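# Carry tube rack through self-closing doors to desk

## Task

Move the tube rack from the counter, through the doors that swing shut by themselves, onto the desk. At the end the rack must stand upright with each tube seated all the way down in a hole, and both doors must be closed. Any contact of the rack or a tube with the floor is a failure, as is any robot toppling or left leaning. One, two or all three robots may be used; finish by releasing the rack and backing the robots away.

## Robot and tools

Robots: r1, r2 and r3 are identical Hello Robot Stretch 4 units. Each has an omni-wheel base, a lift sliding up a mast, a telescoping arm reaching forward, a wrist with yaw, pitch and roll joints, and a two-finger gripper with bendable steel fingers. Each carries four cameras: <name>_head_camera, <name>_head_left_camera, <name>_head_right_camera and <name>_wrist_camera. A robot is about 1.6 m tall; its base edge lies within 0.23 m of its base origin.

Frames: every robot reports in its own frames. Base frame: origin on the floor below the base centre, x forward, y left, z up. hand_pose is a point between the open fingertips, expressed in the base frame; with all wrist joints at zero its axes line up with the base axes. The printed hand position may be somewhat off. The odometry frame is the base frame where the scene began. Relative positions between robots can only be judged from images, lidar_m and wrist_depth_mm.

execute_actions(actions, cameras): actions is a list holding one action or none (empty = just report state and images). An action is an object keyed by robot name; leave out robots you do not command, but note an omitted robot, base or joint may still be driving toward its previous target. Per robot you give "base", "joints" or both, plus optional "pace" and "contact_limits"; or only {"end_of_arm": "enable_torque"}, which re-powers wrist or gripper motors that shut off so they hold in place. All motions in one action start at once.
- base: exactly one key, an offset measured from the base's last reported position, in its own frame. translate_m: metres, forward positive, -2 to 2. strafe_m: metres sideways, left positive, -2 to 2. rotate_rad: radians, counter-clockwise (left) positive, -3.2 to 3.2.
- joints: absolute targets by name. lift_m 0 to 1.2 (m); arm_m 0 to 0.55 (m, extension); wrist_yaw_rad -1.134 to 4.276 (0 points ahead, positive left, 3.14 tucked back; over 3.4 the arm may block it); wrist_pitch_rad -1.117 to 4.259 (0 level, 1.57 points down); wrist_roll_rad -1.117 to 4.259 (0 keeps fingers level; positive turns clockwise viewed from behind); gripper_m -0.038 to 0.141 (fingertip gap in m; negative squeezes tips together). Done tolerances: 0.004 for lift, arm and gripper; 0.02 yaw and roll; 0.05 pitch. Out-of-range joint targets are clipped and noted; any other bad value or unknown key rejects the whole call.
- pace: "slow", "default", "fast", "max"; base speed up to 0.1/0.3/0.4/0.6 m/s and turning 1/2/3/4 rad/s. With lift above 0.2 these drop, to 0.3 m/s and 1 rad/s at lift 1.2.
- contact_limits: {"arm_m": value} from 0 (stops at the gentlest touch) to 0.75 (hardest); 0.5 if omitted.
- cameras: list of camera names, ["all"] or null/omitted for all, [] for none. Images come in the order of the "pictures" line. One action runs at most 15 s.
Example: {"r1": {"base": {"translate_m": 0.3}, "joints": {"gripper_m": 0.05}, "pace": "fast"}}.

wait(seconds): 0 to 10; commands nothing and returns the same report as an empty action. zoom_image(camera, region): region [x0, y0, x1, y1] in pixels of that camera's latest full image, top-left origin, no bigger than 504 by 504. read_manual(section): only "licences"; moves nothing. finished_scene(scene): give the current scene number; irreversible, and it reports success. If a result reports a stop, later motion, wait and finish calls in the same reply are skipped.

Result lines: base_status and joint_status tell how the last accepted action ended: "done" (for the base, wheels turned the full amount, slipping included), "off_target" (rested short, may still push), "contact_stop_at_<key>" (hit something; that part goes slack, so a loaded lift can sink and a base can roll), "limit_stop_at_<name>" (built-in limit), "time_out", "torque_fault" (wrist or gripper motor overloaded and went limp until enable_torque). After these the old target is dropped. "limit_stop_at_tilt" means lean over 6 degrees: lift, arm and wheels go slack and refuse commands. "limit_stop_at_own_body" blocks a joint about to hit the robot; likelier with pitch below -0.2 and roll below -0.4 or above 4. on_its_own lists uncommanded behaviour; "held at" is a held target, not a position. joint_positions gives joints; base_odometry counts wheel turns (heading -3.142 to 3.142, left positive). If turned_by_wheels and turned_by_imu differ by over about 0.1 rad, the base likely slipped or collided and heading is off by roughly their difference. base_tilt in degrees (forward and right positive) has a fixed bias up to 1.5. motor_effort: percent of max, positive toward larger joint values, bracket = peak of last action; wheel_0..2 positive turns the base right. lidar_m: 12 distances (m) in 30-degree sectors, first straight ahead, counter-clockwise (4th left, 7th back, 10th right); "-" = nothing seen or closer than 0.25 m; sees from about 0.15 m up, misses glass, thin legs, much behind. wrist_depth_mm: 7x7 grid from top left, 100 to 2000 mm, "-" if invalid.

Gripping: command a gap smaller than the object; smaller squeezes harder and pulls it toward the wrist. Status and gap do not confirm a hold; a firm grip shows as a gripper effort change. Stuck fingertips on a surface: raise the lift. To unfold at start, send lift_m 0.4 with wrist_yaw_rad 0.

Avoid: robots pressing each other (any further drive once bases touch fails the run); shared carries, since travel can differ by about 3 cm per metre and tip a robot; turning or driving with over 1 kg held and arm_m above 0.2, especially fast; strong pushes with a high gripper; over about 2 kg in a level gripper; dropping the rack or tubes, slamming doors, hard hits. Odd resting effort suggests a load or push. Things may occasionally get nudged. The scene keeps running while you compose replies.

Each tool is called after "Request:" by a JSON object that holds its "name" and its "arguments".

## Session

Request:
{"name": "execute_actions", "arguments": {"actions": []}}

Scene clock: 0.00 s.
r1.base_odometry: x=+0.000 y=+0.000 heading=+0.000 (m, m, rad; r1's odometry frame)
r1.turned_by_wheels: +0.000 (rad since the last result)
r1.turned_by_imu: +0.000 (rad since the last result)
r1.base_tilt: forward=+0.3 right=-0.3 (deg)
r1.lidar_m: 1.72 1.24 2.79 2.09 1.90 1.67 1.17 1.11 1.14 1.27 1.21 1.27
r1.base_status: not commanded
r1.joint_positions: lift_m=+0.280 arm_m=-0.002 wrist_yaw_rad=+3.170 wrist_pitch_rad=+0.000 wrist_roll_rad=-0.002 gripper_m=+0.057
r1.joint_status: not commanded
r1.motor_effort: lift_m=+17 arm_m=+0 wrist_yaw_rad=+1 wrist_pitch_rad=-5 wrist_roll_rad=+1 gripper_m=-2 wheel_0=+0 wheel_1=+0 wheel_2=+0 (%)
r1.hand_pose: x=-0.1224 y=+0.0791 z=+0.4579 quat_wxyz=(-0.014, +0.000, -0.001, +1.000) (m; r1's base frame)
r1.wrist_depth_mm: - - 133 1397 1576 1863 1661 / - 107 133 1397 1661 1863 1576 / - 114 135 1430 1618 1863 1618 / 138 136 221 1430 1618 1863 1661 / 215 1118 1205 1397 1661 1808 1618 / 215 1098 194 1397 193 1464 1430 / 215 976 1060 - 1078 976 1060
r2.base_odometry: x=+0.000 y=+0.000 heading=+0.000 (m, m, rad; r2's odometry frame)
r2.turned_by_wheels: +0.000 (rad since the last result)
r2.turned_by_imu: +0.000 (rad since the last result)
r2.base_tilt: forward=+0.0 right=-0.2 (deg)
r2.lidar_m: 2.11 2.02 2.07 1.61 1.58 1.36 1.05 1.04 1.12 1.69 2.48 2.67
r2.base_status: not commanded
r2.joint_positions: lift_m=+0.196 arm_m=+0.003 wrist_yaw_rad=+3.077 wrist_pitch_rad=-0.002 wrist_roll_rad=-0.003 gripper_m=+0.057
r2.joint_status: not commanded
r2.motor_effort: lift_m=+19 arm_m=+0 wrist_yaw_rad=+0 wrist_pitch_rad=-5 wrist_roll_rad=-1 gripper_m=-1 wheel_0=+0 wheel_1=+0 wheel_2=+0 (%)
r2.hand_pose: x=-0.1088 y=+0.1058 z=+0.3751 quat_wxyz=(+0.032, +0.001, -0.001, +0.999) (m; r2's base frame)
r2.wrist_depth_mm: - 138 1182 1336 1537 1756 1983 / - 127 1182 1366 1499 1756 1921 / - 128 195 1336 1537 1808 1983 / 122 139 1182 1336 1576 1808 1983 / 991 1078 1160 1308 1537 1756 1983 / 960 1078 202 1281 203 1281 1255 / 878 831 878 - 878 809 891
r3.base_odometry: x=+0.000 y=+0.000 heading=+0.000 (m, m, rad; r3's odometry frame)
r3.turned_by_wheels: +0.000 (rad since the last result)
r3.turned_by_imu: +0.000 (rad since the last result)
r3.base_tilt: forward=-0.7 right=+0.0 (deg)
r3.lidar_m: 1.99 1.96 2.18 1.28 1.23 1.49 1.16 1.15 1.26 1.91 1.36 1.51
r3.base_status: not commanded
r3.joint_positions: lift_m=+0.213 arm_m=-0.002 wrist_yaw_rad=+3.175 wrist_pitch_rad=+0.015 wrist_roll_rad=+0.002 gripper_m=+0.057
r3.joint_status: not commanded
r3.motor_effort: lift_m=+20 arm_m=+0 wrist_yaw_rad=+0 wrist_pitch_rad=-6 wrist_roll_rad=-2 gripper_m=-3 wheel_0=+0 wheel_1=+0 wheel_2=+0 (%)
r3.hand_pose: x=-0.1222 y=+0.0778 z=+0.3868 quat_wxyz=(-0.017, -0.008, +0.001, +1.000) (m; r3's base frame)
r3.wrist_depth_mm: - 140 140 1397 1537 1661 1756 / - - 139 1366 1499 1661 1808 / - 107 139 1397 1464 1661 1808 / - 121 143 1366 1464 1618 1808 / 192 1160 1255 1366 1499 1618 1808 / 211 1182 206 1366 194 1464 1397 / 209 1008 960 111 991 891 991
pictures: r1_head_camera, r1_head_left_camera, r1_head_right_camera, r1_wrist_camera, r2_head_camera, r2_head_left_camera, r2_head_right_camera, r2_wrist_camera, r3_head_camera, r3_head_left_camera, r3_head_right_camera, r3_wrist_camera
Images, in order (width x height): r1_head_camera 420x560, r1_head_left_camera 420x672, r1_head_right_camera 420x672, r1_wrist_camera 616x392, r2_head_camera 420x560, r2_head_left_camera 420x672, r2_head_right_camera 420x672, r2_wrist_camera 616x392, r3_head_camera 420x560, r3_head_left_camera 420x672, r3_head_right_camera 420x672, r3_wrist_camera 616x392.

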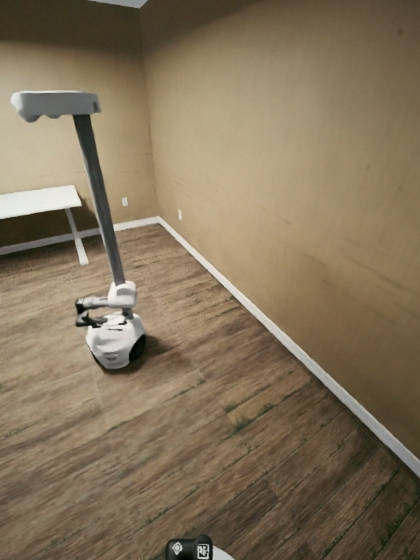

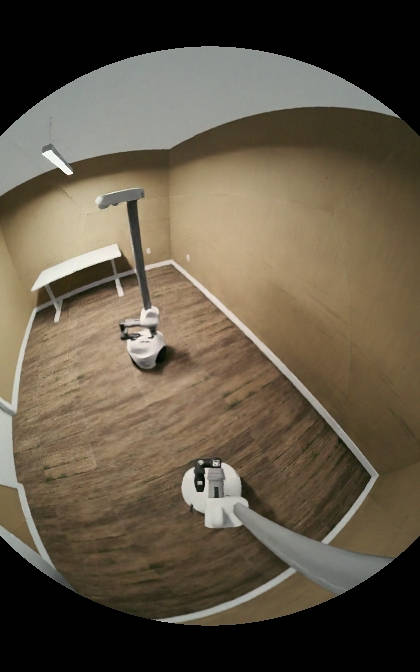

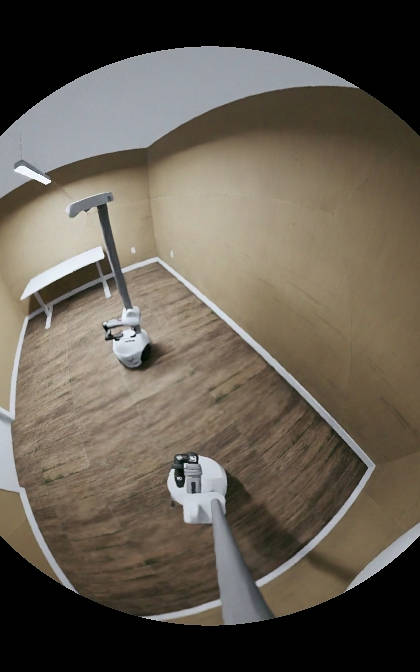

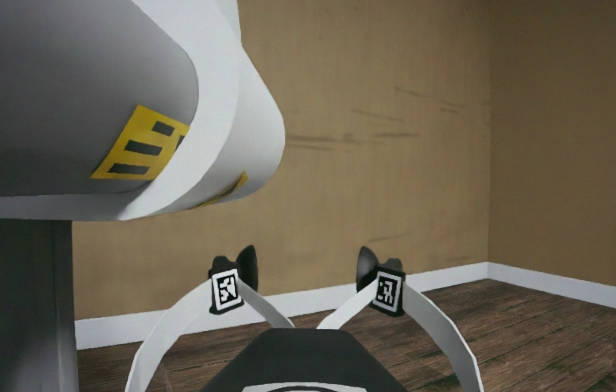

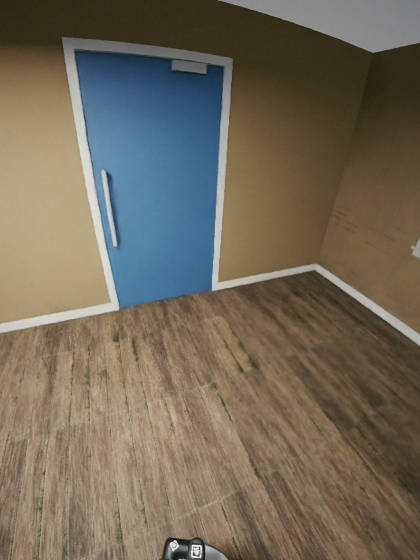

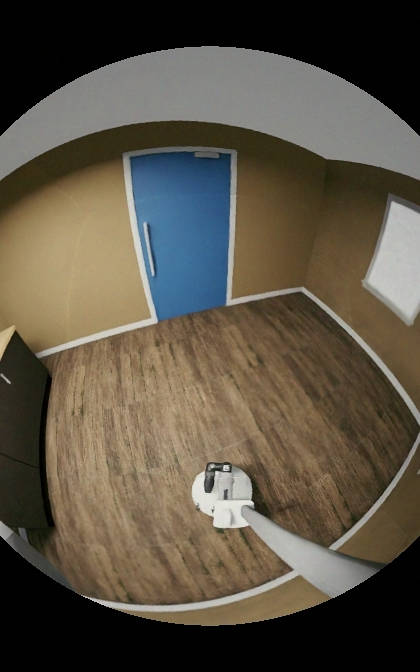

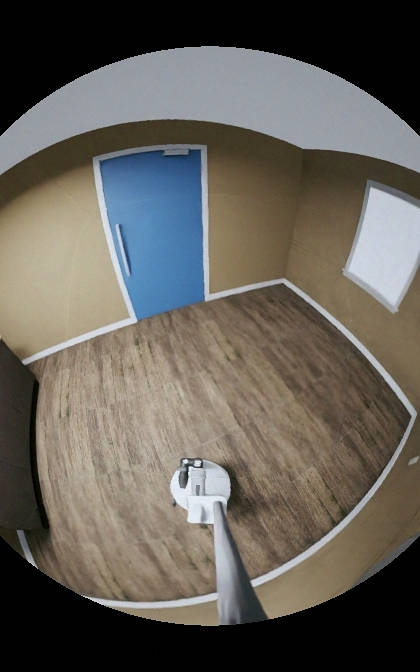

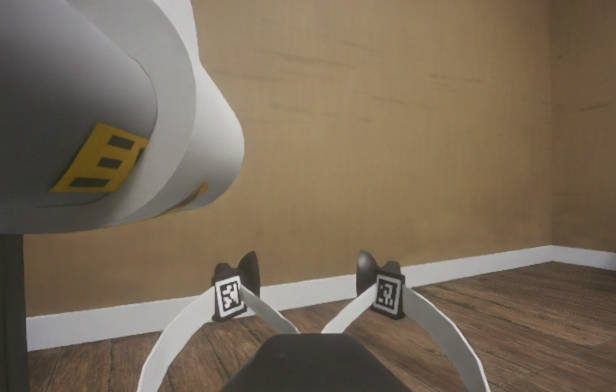

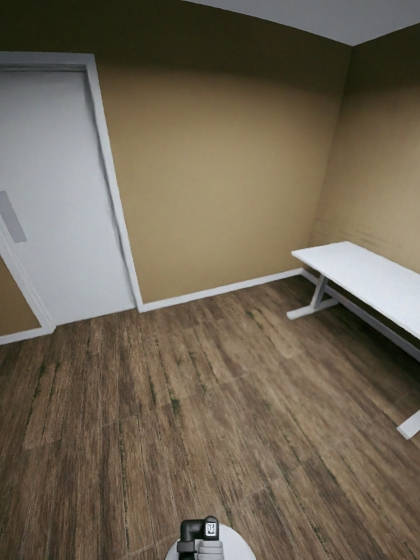

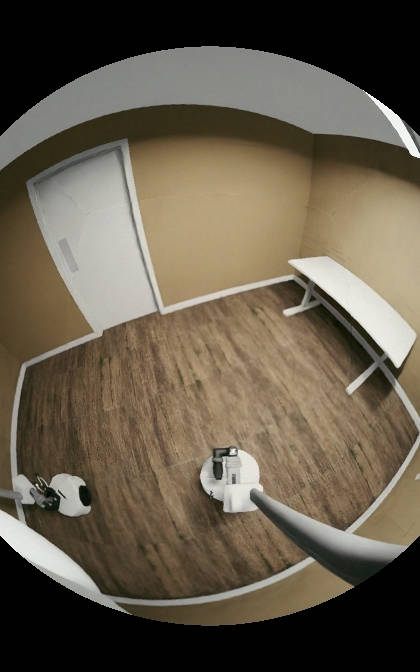

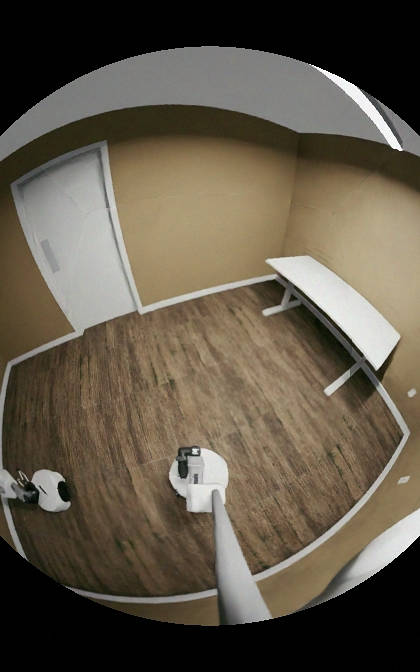

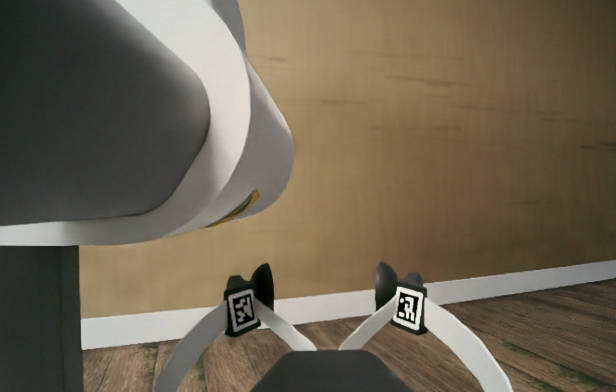

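Request:
{"name": "execute_actions", "arguments": {"actions": [{"r1":{"base":{"rotate_rad":2.05}},"r2":{"base":{"rotate_rad":1.9},"joints":{"lift_m":0.9,"wrist_yaw_rad":0}},"r3":{"base":{"rotate_rad":0.3}}}], "cameras": ["r1_head_camera","r1_head_left_camera","r2_head_camera","r2_head_left_camera","r2_wrist_camera","r3_head_camera","r3_head_left_camera"]}}

Scene clock: 10.83 s.
r1.base_odometry: x=+0.000 y=+0.000 heading=+2.049 (m, m, rad; r1's odometry frame)
r1.turned_by_wheels: +2.049 (rad since the last result)
r1.turned_by_imu: +2.058 (rad since the last result)
r1.base_tilt: forward=+0.3 right=-0.3 (deg)
r1.lidar_m: 1.90 1.75 1.20 1.11 1.12 1.31 1.22 1.25 1.60 1.24 2.87 2.12
r1.base_status: done
r1.joint_positions: lift_m=+0.280 arm_m=-0.002 wrist_yaw_rad=+3.170 wrist_pitch_rad=+0.000 wrist_roll_rad=-0.002 gripper_m=+0.057
r1.joint_status: not commanded
r1.motor_effort: lift_m=+18(18) arm_m=+0(0) wrist_yaw_rad=+1(1) wrist_pitch_rad=-6(7) wrist_roll_rad=-1(1) gripper_m=-3(4) wheel_0=-3(12) wheel_1=-4(9) wheel_2=-3(3) (%)
r1.hand_pose: x=-0.1224 y=+0.0791 z=+0.4579 quat_wxyz=(-0.014, +0.000, -0.001, +1.000) (m; r1's base frame)
r1.wrist_depth_mm: - - 134 1281 1308 1366 1336 / - 107 134 1281 1308 1366 1366 / - 114 135 1308 1336 1336 1336 / 138 136 222 1308 1336 1366 1366 / 214 1308 1308 1336 1336 1366 1336 / 214 1308 194 1336 193 1366 1281 / 214 960 1060 - 1078 976 1042
r2.base_odometry: x=+0.000 y=+0.000 heading=+1.900 (m, m, rad; r2's odometry frame)
r2.turned_by_wheels: +1.900 (rad since the last result)
r2.turned_by_imu: +1.890 (rad since the last result)
r2.base_tilt: forward=+0.0 right=-0.2 (deg)
r2.lidar_m: 1.59 1.63 1.10 1.04 1.06 1.38 2.50 2.56 2.23 2.03 2.13 1.69
r2.base_status: done
r2.joint_positions: lift_m=+0.900 arm_m=+0.003 wrist_yaw_rad=+0.000 wrist_pitch_rad=-0.001 wrist_roll_rad=-0.003 gripper_m=+0.057
r2.joint_status: all done
r2.motor_effort: lift_m=+22(26) arm_m=-1(1) wrist_yaw_rad=-2(9) wrist_pitch_rad=-5(5) wrist_roll_rad=-1(1) gripper_m=+0(3) wheel_0=-3(8) wheel_1=-1(7) wheel_2=-2(7) (%)
r2.hand_pose: x=+0.4620 y=-0.0873 z=+1.0784 quat_wxyz=(+1.000, -0.001, -0.001, +0.000) (m; r2's base frame)
r2.wrist_depth_mm: 1808 1983 1983 - - - - / 1756 1983 1983 - - - - / 1708 1921 1983 - - - - / 1808 1921 - - - - - / 1708 1921 1499 1397 1430 1464 1499 / 1756 1983 202 1366 202 1464 1499 / 1756 1921 1397 - 1430 1499 1499
r3.base_odometry: x=+0.000 y=+0.000 heading=+0.300 (m, m, rad; r3's odometry frame)
r3.turned_by_wheels: +0.300 (rad since the last result)
r3.turned_by_imu: +0.302 (rad since the last result)
r3.base_tilt: forward=-0.7 right=+0.0 (deg)
r3.lidar_m: 1.96 2.09 2.59 1.24 1.81 1.25 1.15 1.17 1.52 1.35 1.42 1.81
r3.base_status: done
r3.joint_positions: lift_m=+0.213 arm_m=-0.002 wrist_yaw_rad=+3.175 wrist_pitch_rad=+0.015 wrist_roll_rad=+0.002 gripper_m=+0.057
r3.joint_status: not commanded
r3.motor_effort: lift_m=+20(20) arm_m=+0(0) wrist_yaw_rad=+1(1) wrist_pitch_rad=-5(5) wrist_roll_rad=-1(0) gripper_m=-1(5) wheel_0=-2(5) wheel_1=-1(9) wheel_2=-1(5) (%)
r3.hand_pose: x=-0.1222 y=+0.0778 z=+0.3868 quat_wxyz=(-0.017, -0.008, +0.001, +1.000) (m; r3's base frame)
r3.wrist_depth_mm: - 140 140 1281 1281 1336 1308 / - - 139 1281 1308 1308 1336 / - 107 138 1281 1281 1281 1308 / - 121 143 1281 1281 1308 1308 / 191 1255 1281 1281 1281 1281 1308 / 211 1281 205 1281 194 1308 1281 / 209 1025 946 111 991 891 976
pictures: r1_head_camera, r1_head_left_camera, r2_head_camera, r2_head_left_camera, r2_wrist_camera, r3_head_camera, r3_head_left_camera
Images, in order (width x height): r1_head_camera 420x560, r1_head_left_camera 420x672, r2_head_camera 420x560, r2_head_left_camera 420x672, r2_wrist_camera 616x392, r3_head_camera 420x560, r3_head_left_camera 420x672.

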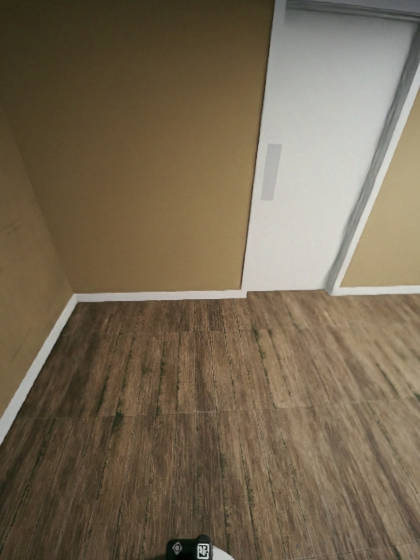

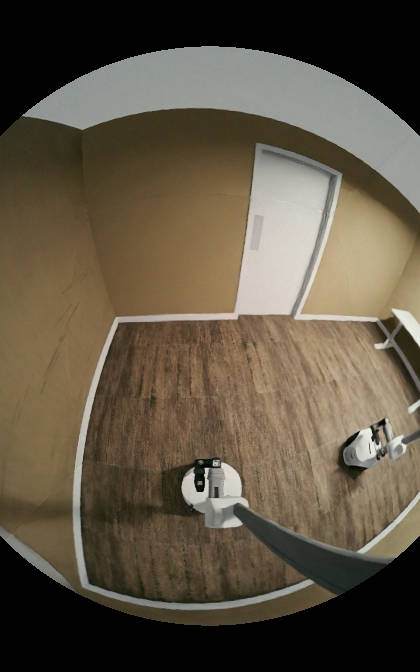

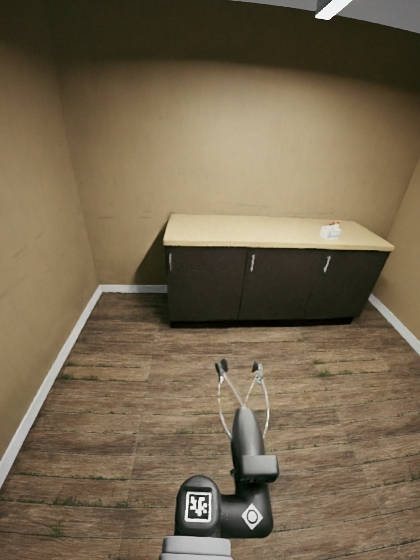

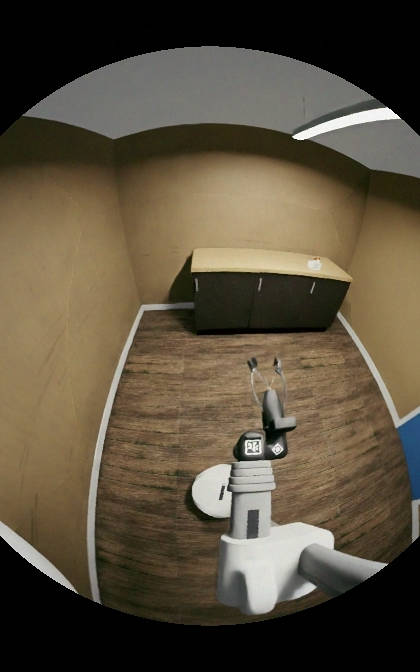

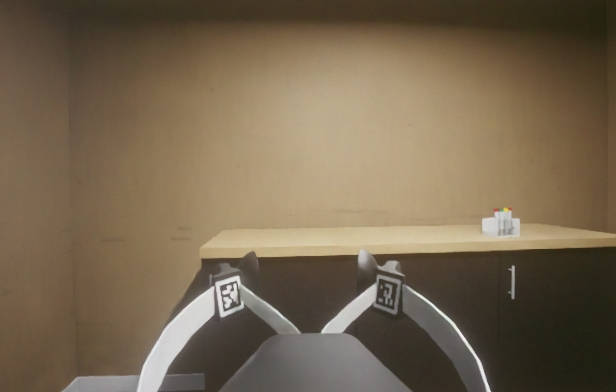

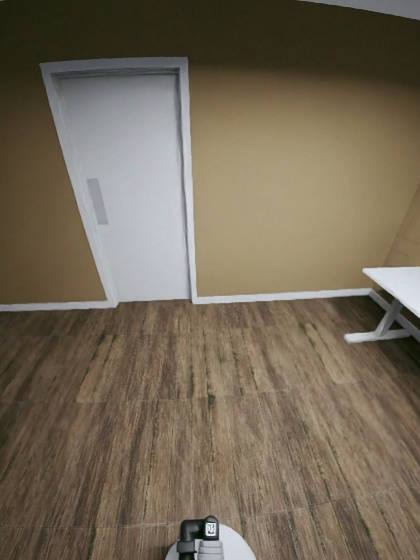

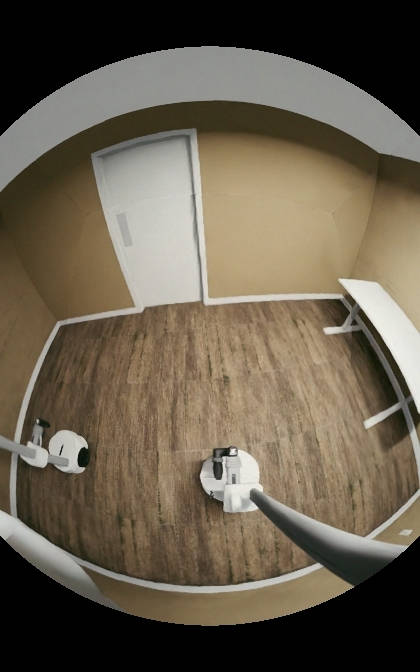

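Request:
{"name": "execute_actions", "arguments": {"actions": [{"r1":{"base":{"rotate_rad":0.12}},"r2":{"base":{"rotate_rad":0.07}},"r3":{"base":{"rotate_rad":0.09}}}], "cameras": []}}

Request:
{"name": "execute_actions", "arguments": {"actions": [{"r2":{"base":{"strafe_m":-0.8},"pace":"fast"},"r3":{"base":{"translate_m":1.0},"pace":"fast"}}], "cameras": ["r2_head_camera","r2_wrist_camera","r3_head_camera","r3_head_left_camera"]}}

Scene clock: 27.87 s.
r1.base_odometry: x=+0.000 y=+0.000 heading=+2.169 (m, m, rad; r1's odometry frame)
r1.turned_by_wheels: +0.120 (rad since the last result)
r1.turned_by_imu: +0.119 (rad since the last result)
r1.base_tilt: forward=+0.4 right=-0.3 (deg)
r1.lidar_m: 1.87 1.56 1.17 1.10 1.17 1.27 1.22 1.27 1.82 1.23 2.61 1.95
r1.base_status: done
r1.joint_positions: lift_m=+0.280 arm_m=-0.002 wrist_yaw_rad=+3.170 wrist_pitch_rad=+0.000 wrist_roll_rad=-0.002 gripper_m=+0.057
r1.joint_status: not commanded
r1.motor_effort: lift_m=+18(18) arm_m=+0(0) wrist_yaw_rad=+1(0) wrist_pitch_rad=-7(7) wrist_roll_rad=+0(0) gripper_m=-2(3) wheel_0=-2(9) wheel_1=-2(9) wheel_2=-2(6) (%)
r1.hand_pose: x=-0.1224 y=+0.0791 z=+0.4579 quat_wxyz=(-0.014, +0.000, -0.001, +1.000) (m; r1's base frame)
r1.wrist_depth_mm: - - 133 1308 1281 1255 1255 / - 107 134 1308 1281 1255 1255 / - 114 135 1308 1281 1255 1255 / 138 136 221 1336 1308 1281 1229 / 214 1397 1336 1308 1281 1281 1229 / 215 1366 194 1281 193 1281 1255 / 214 976 1060 - 1078 976 1060
r2.base_odometry: x=+0.000 y=+0.000 heading=+1.969 (m, m, rad; r2's odometry frame)
r2.turned_by_wheels: +0.069 (rad since the last result)
r2.turned_by_imu: +0.070 (rad since the last result)
r2.base_tilt: forward=+0.0 right=-0.2 (deg)
r2.lidar_m: 1.57 1.50 1.09 1.03 1.09 1.49 2.51 2.62 2.19 2.00 2.15 1.65
r2.base_status: done
r2.joint_positions: lift_m=+0.900 arm_m=+0.003 wrist_yaw_rad=+0.000 wrist_pitch_rad=-0.001 wrist_roll_rad=-0.003 gripper_m=+0.057
r2.joint_status: not commanded
r2.motor_effort: lift_m=+22(22) arm_m=-1(0) wrist_yaw_rad=-2(2) wrist_pitch_rad=-5(6) wrist_roll_rad=+0(1) gripper_m=+0(1) wheel_0=-3(5) wheel_1=-1(5) wheel_2=-2(5) (%)
r2.hand_pose: x=+0.4620 y=-0.0873 z=+1.0784 quat_wxyz=(+1.000, -0.001, -0.001, +0.000) (m; r2's base frame)
r2.wrist_depth_mm: 1618 - 1983 1983 1983 1921 1921 / 1576 - - - - - - / 1618 - - - - - - / 1576 - - - - - - / 1618 - - 1397 1397 1366 1397 / 1537 - 201 1397 202 1397 1397 / 1537 1983 - - 1397 1397 1397
r3.base_odometry: x=+0.000 y=+0.000 heading=+0.390 (m, m, rad; r3's odometry frame)
r3.turned_by_wheels: +0.090 (rad since the last result)
r3.turned_by_imu: +0.091 (rad since the last result)
r3.base_tilt: forward=-0.7 right=+0.0 (deg)
r3.lidar_m: 1.96 2.13 2.68 1.24 1.65 1.19 1.14 1.21 1.66 1.36 1.43 1.96
r3.base_status: done
r3.joint_positions: lift_m=+0.213 arm_m=-0.002 wrist_yaw_rad=+3.175 wrist_pitch_rad=+0.015 wrist_roll_rad=+0.002 gripper_m=+0.057
r3.joint_status: not commanded
r3.motor_effort: lift_m=+20(20) arm_m=+0(1) wrist_yaw_rad=+1(1) wrist_pitch_rad=-6(7) wrist_roll_rad=-1(3) gripper_m=-4(1) wheel_0=-1(4) wheel_1=-1(4) wheel_2=+0(6) (%)
r3.hand_pose: x=-0.1222 y=+0.0778 z=+0.3868 quat_wxyz=(-0.017, -0.008, +0.001, +1.000) (m; r3's base frame)
r3.wrist_depth_mm: - 140 140 1255 1281 1229 1229 / - - 138 1281 1255 1229 1229 / - 107 138 1281 1229 1229 1205 / - 121 143 1308 1255 1229 1229 / 193 1308 1308 1255 1255 1255 1205 / 211 1308 206 1255 194 1229 1229 / 209 1025 946 111 991 904 976
pictures: none
No camera images: the call's "cameras" was empty. Leave "cameras" out to get every camera's image.

Scene clock: 31.73 s.
r1.base_odometry: x=+0.000 y=+0.000 heading=+2.169 (m, m, rad; r1's odometry frame)
r1.turned_by_wheels: +0.000 (rad since the last result)
r1.turned_by_imu: -0.001 (rad since the last result)
r1.base_tilt: forward=+0.3 right=-0.2 (deg)
r1.lidar_m: 1.87 1.57 1.14 1.10 1.16 1.28 1.22 1.30 1.80 2.82 1.49 1.93
r1.base_status: not commanded
r1.joint_positions: lift_m=+0.280 arm_m=-0.002 wrist_yaw_rad=+3.170 wrist_pitch_rad=+0.000 wrist_roll_rad=-0.002 gripper_m=+0.057
r1.joint_status: not commanded
r1.motor_effort: lift_m=+18(18) arm_m=+0(0) wrist_yaw_rad=+1(1) wrist_pitch_rad=-7(7) wrist_roll_rad=-2(1) gripper_m=-3(3) wheel_0=-2(2) wheel_1=-3(2) wheel_2=-2(2) (%)
r1.hand_pose: x=-0.1224 y=+0.0791 z=+0.4579 quat_wxyz=(-0.014, +0.000, -0.001, +1.000) (m; r1's base frame)
r1.wrist_depth_mm: - - 133 1336 1281 1255 1229 / - 107 134 1308 1308 1281 1229 / - 114 135 1336 1281 1255 1255 / 138 136 221 1308 1308 1255 1255 / 214 1366 1336 1336 1308 1308 1281 / 215 1366 194 1308 192 1281 1255 / 215 960 1060 - 1098 960 1042
r2.base_odometry: x=+0.737 y=+0.310 heading=+1.969 (m, m, rad; r2's odometry frame)
r2.turned_by_wheels: +0.000 (rad since the last result)
r2.turned_by_imu: +0.001 (rad since the last result)
r2.base_tilt: forward=+0.0 right=-0.2 (deg)
r2.lidar_m: 1.59 1.66 1.94 1.83 1.92 2.62 2.51 1.87 1.33 1.21 1.32 1.67
r2.base_status: done
r2.joint_positions: lift_m=+0.900 arm_m=+0.003 wrist_yaw_rad=+0.000 wrist_pitch_rad=-0.001 wrist_roll_rad=-0.003 gripper_m=+0.057
r2.joint_status: not commanded
r2.motor_effort: lift_m=+21(22) arm_m=-1(0) wrist_yaw_rad=-1(2) wrist_pitch_rad=-5(6) wrist_roll_rad=-1(1) gripper_m=-1(3) wheel_0=-1(9) wheel_1=+1(10) wheel_2=-1(2) (%)
r2.hand_pose: x=+0.4620 y=-0.0874 z=+1.0785 quat_wxyz=(+1.000, -0.001, -0.001, +0.000) (m; r2's base frame)
r2.wrist_depth_mm: - - - - - - 1661 / - - - - - - 1661 / - - - - - - 1661 / - - - - - - 1661 / 1576 1397 1366 1397 1397 - 1661 / 1397 1397 201 1397 202 1430 1661 / 1397 1336 1397 - 1430 1983 1661
r3.base_odometry: x=+0.925 y=+0.380 heading=+0.390 (m, m, rad; r3's odometry frame)
r3.turned_by_wheels: +0.000 (rad since the last result)
r3.turned_by_imu: +0.002 (rad since the last result)
r3.base_tilt: forward=-0.7 right=+0.0 (deg)
r3.lidar_m: 0.96 1.10 1.36 2.55 1.50 2.25 2.15 2.25 1.45 1.35 1.40 1.03
r3.base_status: done
r3.joint_positions: lift_m=+0.213 arm_m=-0.002 wrist_yaw_rad=+3.175 wrist_pitch_rad=+0.015 wrist_roll_rad=+0.002 gripper_m=+0.057
r3.joint_status: not commanded
r3.motor_effort: lift_m=+20(20) arm_m=+0(0) wrist_yaw_rad=+2(2) wrist_pitch_rad=-4(6) wrist_roll_rad=-3(2) gripper_m=-1(3) wheel_0=+0(7) wheel_1=+0(9) wheel_2=+0(11) (%)
r3.hand_pose: x=-0.1222 y=+0.0778 z=+0.3868 quat_wxyz=(-0.017, -0.008, +0.001, +1.000) (m; r3's base frame)
r3.wrist_depth_mm: - 140 139 - - - - / - - 139 - - - - / - 107 138 - - - - / - 121 143 - - - - / 192 - - - - - - / 211 1537 206 1537 194 1464 1430 / 209 1008 946 111 991 904 991
pictures: r2_head_camera, r2_wrist_camera, r3_head_camera, r3_head_left_camera
Images, in order (width x height): r2_head_camera 420x560, r2_wrist_camera 616x392, r3_head_camera 420x560, r3_head_left_camera 420x672.

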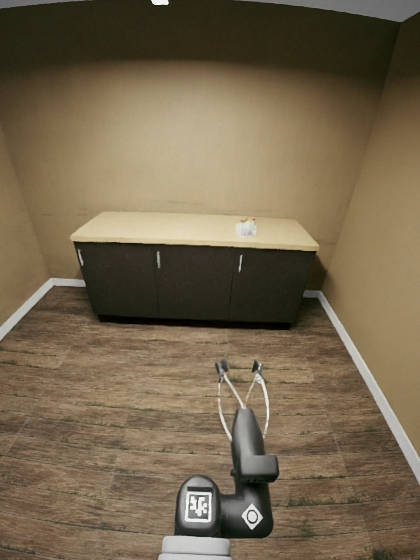

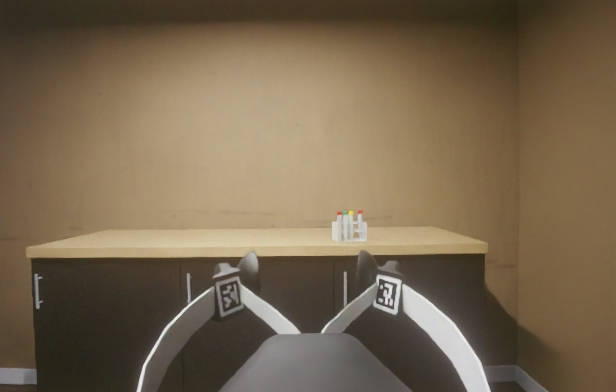

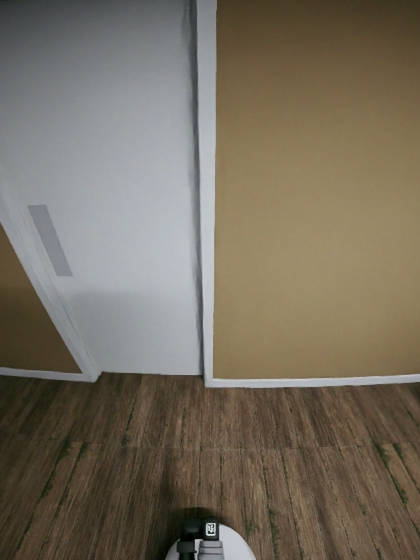

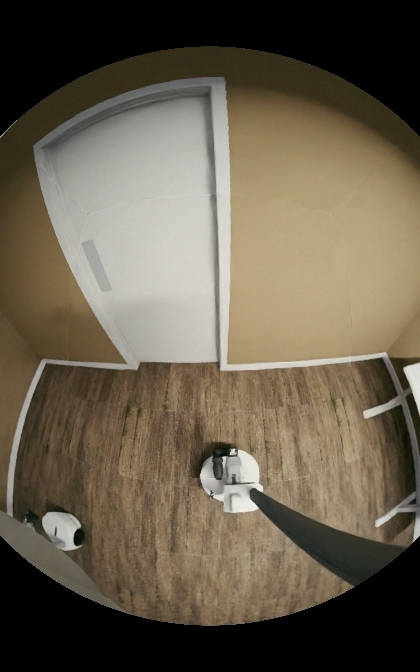

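Request:
{"name": "execute_actions", "arguments": {"actions": [{"r2":{"base":{"translate_m":0.8},"pace":"fast"},"r3":{"base":{"strafe_m":0.5},"pace":"fast"}}], "cameras": ["r2_head_camera","r2_wrist_camera","r3_head_camera","r3_head_left_camera"]}}

Scene clock: 38.30 s.
r1.base_odometry: x=+0.000 y=+0.000 heading=+2.169 (m, m, rad; r1's odometry frame)
r1.turned_by_wheels: +0.000 (rad since the last result)
r1.turned_by_imu: -0.002 (rad since the last result)
r1.base_tilt: forward=+0.3 right=-0.4 (deg)
r1.lidar_m: 1.88 1.54 1.16 1.10 1.18 1.28 1.23 1.29 1.83 2.81 1.10 1.09
r1.base_status: not commanded
r1.joint_positions: lift_m=+0.280 arm_m=-0.002 wrist_yaw_rad=+3.170 wrist_pitch_rad=+0.000 wrist_roll_rad=-0.002 gripper_m=+0.057
r1.joint_status: not commanded
r1.motor_effort: lift_m=+18(18) arm_m=+0(0) wrist_yaw_rad=+0(1) wrist_pitch_rad=-7(5) wrist_roll_rad=-2(0) gripper_m=-2(2) wheel_0=-2(2) wheel_1=-3(2) wheel_2=-2(2) (%)
r1.hand_pose: x=-0.1224 y=+0.0791 z=+0.4579 quat_wxyz=(-0.014, +0.000, -0.001, +1.000) (m; r1's base frame)
r1.wrist_depth_mm: - - 134 1308 1281 1255 1255 / - 107 134 1308 1308 1281 1255 / - 114 135 1308 1308 1255 1255 / 138 137 222 1308 1255 1281 1255 / 215 1336 1336 1308 1308 1281 1281 / 214 1336 194 1308 193 1281 1255 / 214 976 1060 - 1078 960 1060
r2.base_odometry: x=+0.427 y=+1.048 heading=+1.969 (m, m, rad; r2's odometry frame)
r2.turned_by_wheels: +0.000 (rad since the last result)
r2.turned_by_imu: +0.001 (rad since the last result)
r2.base_tilt: forward=+0.0 right=-0.2 (deg)
r2.lidar_m: 0.79 0.83 1.12 1.85 1.93 2.64 3.36 1.84 1.32 1.23 1.34 0.83
r2.base_status: done
r2.joint_positions: lift_m=+0.900 arm_m=+0.003 wrist_yaw_rad=+0.000 wrist_pitch_rad=-0.001 wrist_roll_rad=-0.003 gripper_m=+0.057
r2.joint_status: not commanded
r2.motor_effort: lift_m=+21(21) arm_m=+0(1) wrist_yaw_rad=-2(1) wrist_pitch_rad=-5(5) wrist_roll_rad=-1(0) gripper_m=+1(2) wheel_0=+0(6) wheel_1=+1(5) wheel_2=+2(11) (%)
r2.hand_pose: x=+0.4620 y=-0.0874 z=+1.0785 quat_wxyz=(+1.000, -0.001, -0.001, +0.000) (m; r2's base frame)
r2.wrist_depth_mm: 1205 1205 1205 1205 1205 1205 1205 / 1205 1205 1205 1205 1205 1205 1205 / 1229 1205 1205 1229 1182 1205 1229 / 1229 1229 1205 1205 1255 1229 1229 / 1229 1205 1229 1229 904 1229 1229 / 668 668 201 654 203 654 634 / 597 603 597 - 609 603 603
r3.base_odometry: x=+0.735 y=+0.842 heading=+0.390 (m, m, rad; r3's odometry frame)
r3.turned_by_wheels: +0.000 (rad since the last result)
r3.turned_by_imu: +0.002 (rad since the last result)
r3.base_tilt: forward=-0.7 right=+0.1 (deg)
r3.lidar_m: 1.04 1.05 1.41 2.08 1.10 1.11 2.14 2.25 1.96 1.88 1.38 1.06
r3.base_status: done
r3.joint_positions: lift_m=+0.213 arm_m=-0.002 wrist_yaw_rad=+3.175 wrist_pitch_rad=+0.015 wrist_roll_rad=+0.002 gripper_m=+0.057
r3.joint_status: not commanded
r3.motor_effort: lift_m=+19(20) arm_m=+0(0) wrist_yaw_rad=+2(1) wrist_pitch_rad=-5(5) wrist_roll_rad=-2(2) gripper_m=-3(1) wheel_0=+1(10) wheel_1=+0(11) wheel_2=+0(1) (%)
r3.hand_pose: x=-0.1222 y=+0.0778 z=+0.3868 quat_wxyz=(-0.017, -0.008, +0.001, +1.000) (m; r3's base frame)
r3.wrist_depth_mm: - 140 140 - - - - / - - 139 - - - - / - 107 138 - - - - / - 121 143 - - - - / 192 - - - - - - / 211 1576 205 1537 193 1464 1205 / 209 1025 946 111 991 904 976
pictures: r2_head_camera, r2_wrist_camera, r3_head_camera, r3_head_left_camera
Images, in order (width x height): r2_head_camera 420x560, r2_wrist_camera 616x392, r3_head_camera 420x560, r3_head_left_camera 420x672.

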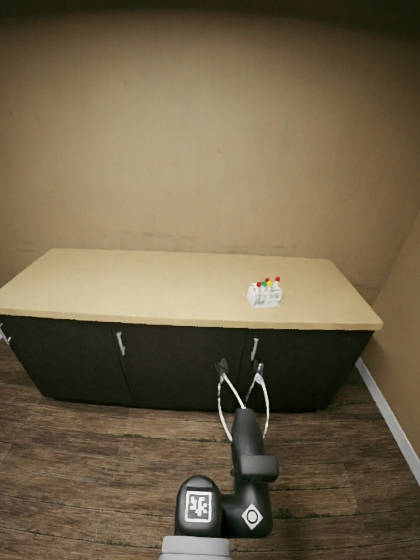

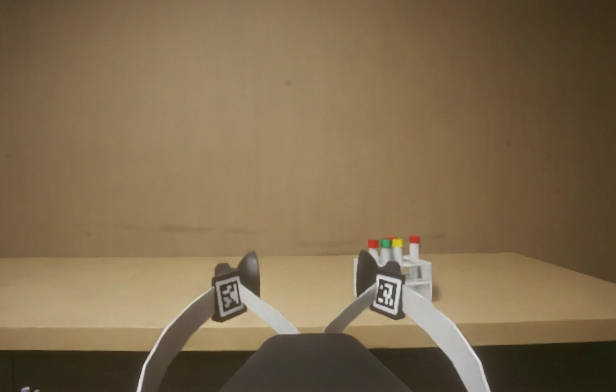

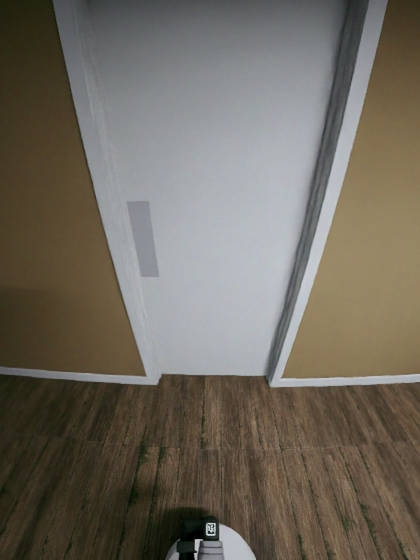

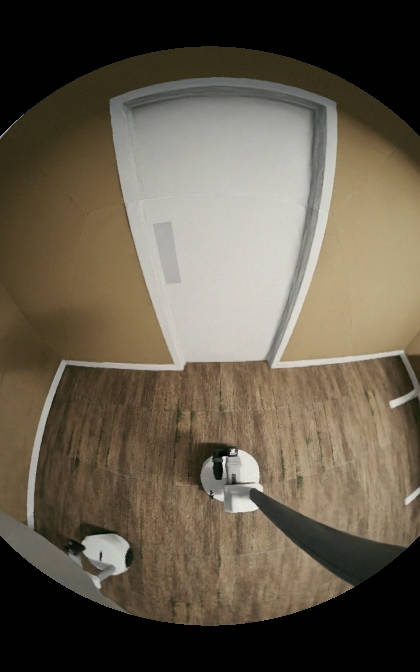

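Request:
{"name": "zoom_image", "arguments": {"camera": "r2_head_camera", "region": [220, 260, 310, 330]}}

Request:
{"name": "zoom_image", "arguments": {"camera": "r2_wrist_camera", "region": [330, 220, 460, 320]}}

Region (220, 260, 310, 330) of r2_head_camera's 420x560 image, scaled by 5.600, with more detail than that image has.

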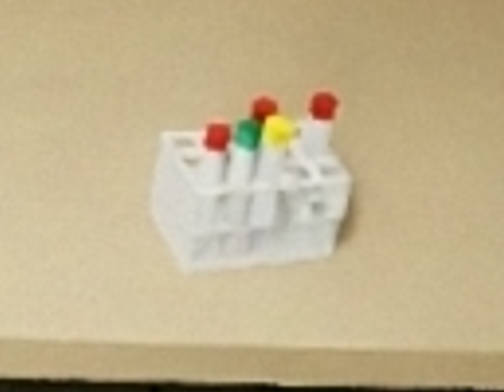

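Region (330, 220, 460, 320) of r2_wrist_camera's 616x392 image, scaled by 3.877; it fills the top 388 rows of this view, and the rest is white.

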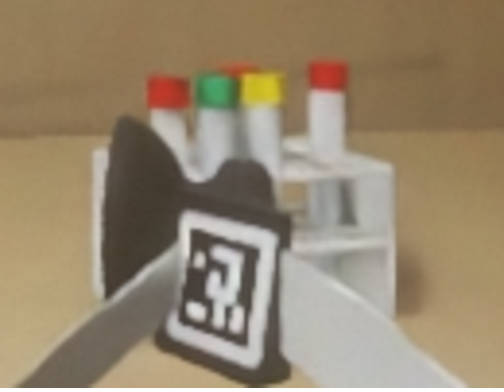

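Request:
{"name": "execute_actions", "arguments": {"actions": [{"r2":{"base":{"strafe_m":-0.18},"joints":{"lift_m":1.2,"wrist_pitch_rad":1.0,"gripper_m":0.141},"pace":"fast"},"r3":{"base":{"translate_m":0.72},"pace":"fast"}}], "cameras": ["r3_head_camera"]}}

Request:
{"name": "execute_actions", "arguments": {"actions": [{"r2":{"base":{"translate_m":0.48}},"r3":{"base":{"translate_m":0.3},"pace":"slow"}}], "cameras": ["r2_head_camera","r2_wrist_camera","r3_head_camera","r3_head_left_camera"]}}

Scene clock: 76.07 s.
r1.base_odometry: x=+0.000 y=+0.000 heading=+2.169 (m, m, rad; r1's odometry frame)
r1.turned_by_wheels: +0.000 (rad since the last result)
r1.turned_by_imu: -0.002 (rad since the last result)
r1.base_tilt: forward=+0.3 right=-0.3 (deg)
r1.lidar_m: 1.89 1.53 1.15 1.11 1.19 1.29 1.23 1.29 1.83 2.80 2.61 1.67
r1.base_status: not commanded
r1.joint_positions: lift_m=+0.280 arm_m=-0.002 wrist_yaw_rad=+3.170 wrist_pitch_rad=+0.000 wrist_roll_rad=-0.002 gripper_m=+0.057
r1.joint_status: not commanded
r1.motor_effort: lift_m=+18(18) arm_m=+0(0) wrist_yaw_rad=+0(1) wrist_pitch_rad=-5(7) wrist_roll_rad=-1(1) gripper_m=-3(3) wheel_0=-2(2) wheel_1=-2(2) wheel_2=-2(2) (%)
r1.hand_pose: x=-0.1224 y=+0.0791 z=+0.4579 quat_wxyz=(-0.014, +0.000, -0.001, +1.000) (m; r1's base frame)
r1.wrist_depth_mm: - - 134 1281 1281 1255 1229 / - 107 134 1308 1308 1255 1255 / - 114 135 1308 1308 1281 1229 / 138 136 222 1308 1308 1281 1255 / 215 1366 1336 1336 1308 1281 1255 / 214 1366 195 1336 193 1281 1255 / 214 960 1060 - 1060 960 1042
r2.base_odometry: x=+0.593 y=+1.118 heading=+1.969 (m, m, rad; r2's odometry frame)
r2.turned_by_wheels: +0.000 (rad since the last result)
r2.turned_by_imu: +0.001 (rad since the last result)
r2.base_tilt: forward=+0.0 right=-0.2 (deg)
r2.lidar_m: 0.79 0.82 1.13 2.03 2.12 2.87 3.36 1.58 1.15 1.07 1.15 0.83
r2.base_status: done
r2.joint_positions: lift_m=+1.200 arm_m=+0.003 wrist_yaw_rad=+0.000 wrist_pitch_rad=+1.001 wrist_roll_rad=-0.003 gripper_m=+0.141
r2.joint_status: all done
r2.motor_effort: lift_m=+21(19) arm_m=+0(0) wrist_yaw_rad=-2(2) wrist_pitch_rad=-1(7) wrist_roll_rad=-1(2) gripper_m=+0(0) wheel_0=-2(9) wheel_1=+1(9) wheel_2=+1(1) (%)
r2.hand_pose: x=+0.3290 y=-0.0874 z=+1.1351 quat_wxyz=(+0.877, -0.001, +0.480, +0.001) (m; r2's base frame)
r2.wrist_depth_mm: 732 732 723 699 732 732 1229 / 699 723 732 741 741 741 1308 / 866 878 878 891 891 891 1366 / 1098 1118 1098 1118 1118 1576 1397 / 1430 1464 1397 1397 1397 1430 1366 / 1366 1308 1281 1336 1308 1308 1308 / 1229 1229 1229 - 1229 1229 1229
r3.base_odometry: x=+1.401 y=+1.116 heading=+0.390 (m, m, rad; r3's odometry frame)
r3.turned_by_wheels: +0.000 (rad since the last result)
r3.turned_by_imu: +0.002 (rad since the last result)
r3.base_tilt: forward=-0.7 right=+0.1 (deg)
r3.lidar_m: 0.33 0.34 0.49 1.06 2.15 1.67 2.89 3.01 1.97 0.99 0.48 0.33
r3.base_status: done
r3.joint_positions: lift_m=+0.213 arm_m=-0.002 wrist_yaw_rad=+3.175 wrist_pitch_rad=+0.015 wrist_roll_rad=+0.002 gripper_m=+0.057
r3.joint_status: not commanded
r3.motor_effort: lift_m=+20(20) arm_m=+0(0) wrist_yaw_rad=+1(2) wrist_pitch_rad=-6(5) wrist_roll_rad=-4(2) gripper_m=-2(3) wheel_0=-1(7) wheel_1=-1(5) wheel_2=-1(11) (%)
r3.hand_pose: x=-0.1222 y=+0.0778 z=+0.3868 quat_wxyz=(-0.017, -0.008, +0.001, +1.000) (m; r3's base frame)
r3.wrist_depth_mm: - 140 139 - - - - / - - 139 - - - - / - 107 138 - - - - / - 121 143 - - - - / 192 - - - - - - / 211 1537 205 1499 194 1464 1430 / 210 1025 960 111 976 904 991
pictures: r3_head_camera
Images, in order (width x height): r3_head_camera 420x560.

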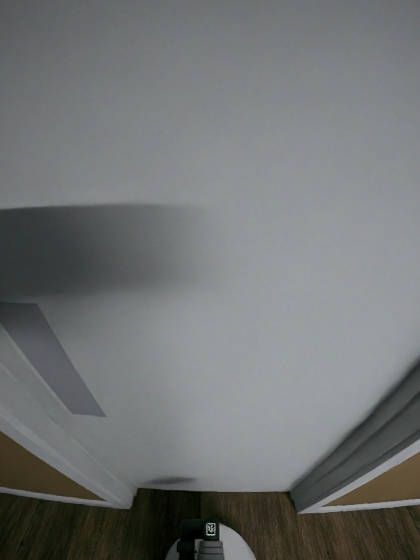

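Scene clock: 80.33 s.
r1.base_odometry: x=+0.000 y=+0.000 heading=+2.169 (m, m, rad; r1's odometry frame)
r1.turned_by_wheels: +0.000 (rad since the last result)
r1.turned_by_imu: -0.002 (rad since the last result)
r1.base_tilt: forward=+0.3 right=-0.4 (deg)
r1.lidar_m: 1.88 1.56 1.13 1.10 1.18 1.26 1.23 1.29 1.80 2.81 2.61 1.93
r1.base_status: not commanded
r1.joint_positions: lift_m=+0.280 arm_m=-0.002 wrist_yaw_rad=+3.170 wrist_pitch_rad=+0.000 wrist_roll_rad=-0.002 gripper_m=+0.057
r1.joint_status: not commanded
r1.motor_effort: lift_m=+18(17) arm_m=+0(0) wrist_yaw_rad=+2(0) wrist_pitch_rad=-7(6) wrist_roll_rad=+0(0) gripper_m=-2(2) wheel_0=-2(2) wheel_1=-2(2) wheel_2=-2(2) (%)
r1.hand_pose: x=-0.1224 y=+0.0791 z=+0.4579 quat_wxyz=(-0.014, +0.000, -0.001, +1.000) (m; r1's base frame)
r1.wrist_depth_mm: - - 133 1336 1308 1255 1255 / - 107 134 1308 1308 1255 1255 / - 114 135 1336 1308 1308 1281 / 138 136 222 1336 1308 1281 1255 / 215 1336 1336 1308 1281 1281 1255 / 216 1366 194 1336 193 1255 1281 / 214 960 1060 - 1078 976 1060
r2.base_odometry: x=+0.407 y=+1.560 heading=+1.969 (m, m, rad; r2's odometry frame)
r2.turned_by_wheels: +0.000 (rad since the last result)
r2.turned_by_imu: +0.001 (rad since the last result)
r2.base_tilt: forward=+0.0 right=-0.3 (deg)
r2.lidar_m: 0.30 0.32 0.44 1.19 2.11 2.88 3.91 1.57 1.15 1.08 0.48 0.33
r2.base_status: done
r2.joint_positions: lift_m=+1.200 arm_m=+0.003 wrist_yaw_rad=+0.000 wrist_pitch_rad=+1.001 wrist_roll_rad=-0.003 gripper_m=+0.141
r2.joint_status: not commanded
r2.motor_effort: lift_m=+21(21) arm_m=+0(0) wrist_yaw_rad=-1(2) wrist_pitch_rad=-2(2) wrist_roll_rad=+0(1) gripper_m=+1(0) wheel_0=+0(6) wheel_1=-1(6) wheel_2=+1(9) (%)
r2.hand_pose: x=+0.3290 y=-0.0874 z=+1.1351 quat_wxyz=(+0.877, -0.001, +0.480, +0.001) (m; r2's base frame)
r2.wrist_depth_mm: 732 732 723 723 732 723 778 / 640 640 640 640 640 647 661 / 569 574 574 574 574 580 580 / 521 521 521 433 517 521 521 / 477 473 469 462 477 477 477 / 436 424 424 436 421 424 436 / 820 809 732 - 707 891 1229
r3.base_odometry: x=+1.678 y=+1.230 heading=+0.389 (m, m, rad; r3's odometry frame)
r3.turned_by_wheels: -0.001 (rad since the last result)
r3.turned_by_imu: +0.006 (rad since the last result)
r3.base_tilt: forward=-0.6 right=+0.0 (deg)
r3.lidar_m: 0.25 0.25 1.05 0.38 2.16 1.94 3.21 2.72 1.99 0.34 0.25 -
r3.base_status: done
r3.joint_positions: lift_m=+0.213 arm_m=-0.002 wrist_yaw_rad=+3.175 wrist_pitch_rad=+0.015 wrist_roll_rad=+0.002 gripper_m=+0.057
r3.joint_status: not commanded
r3.motor_effort: lift_m=+20(20) arm_m=+0(0) wrist_yaw_rad=+2(2) wrist_pitch_rad=-6(5) wrist_roll_rad=-3(3) gripper_m=-6(4) wheel_0=+10(24) wheel_1=+5(20) wheel_2=-21(24) (%)
r3.hand_pose: x=-0.1222 y=+0.0778 z=+0.3868 quat_wxyz=(-0.017, -0.008, +0.001, +1.000) (m; r3's base frame)
r3.wrist_depth_mm: - 140 140 - - - - / - - 139 - - - - / - 107 139 - - - - / - 121 143 - - - - / 192 - - - - 1863 - / 211 1537 205 1537 194 1464 1397 / 209 1025 946 111 991 891 991
pictures: r2_head_camera, r2_wrist_camera, r3_head_camera, r3_head_left_camera
Images, in order (width x height): r2_head_camera 420x560, r2_wrist_camera 616x392, r3_head_camera 420x560, r3_head_left_camera 420x672.

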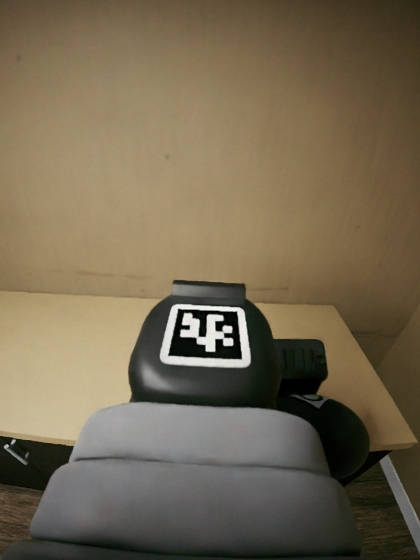

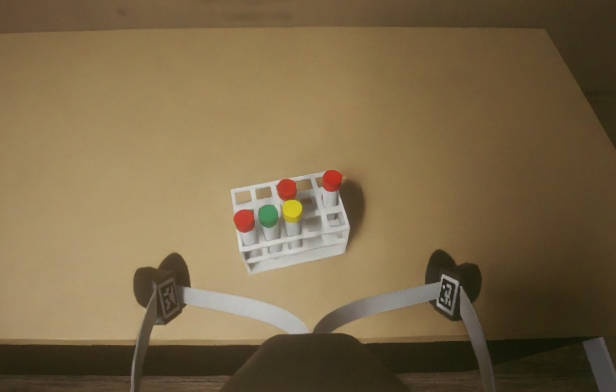

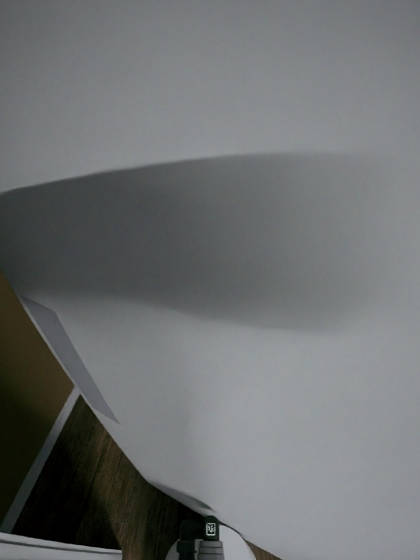

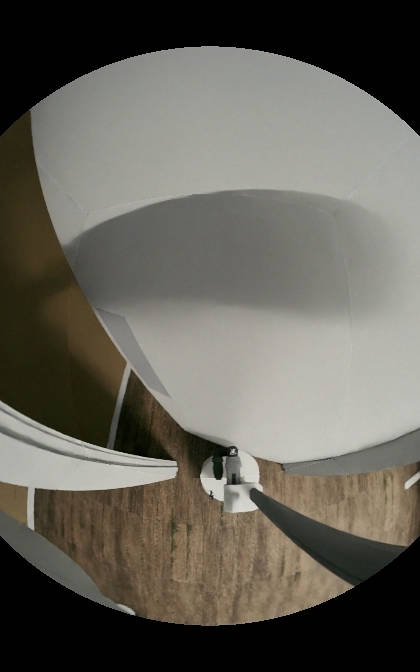

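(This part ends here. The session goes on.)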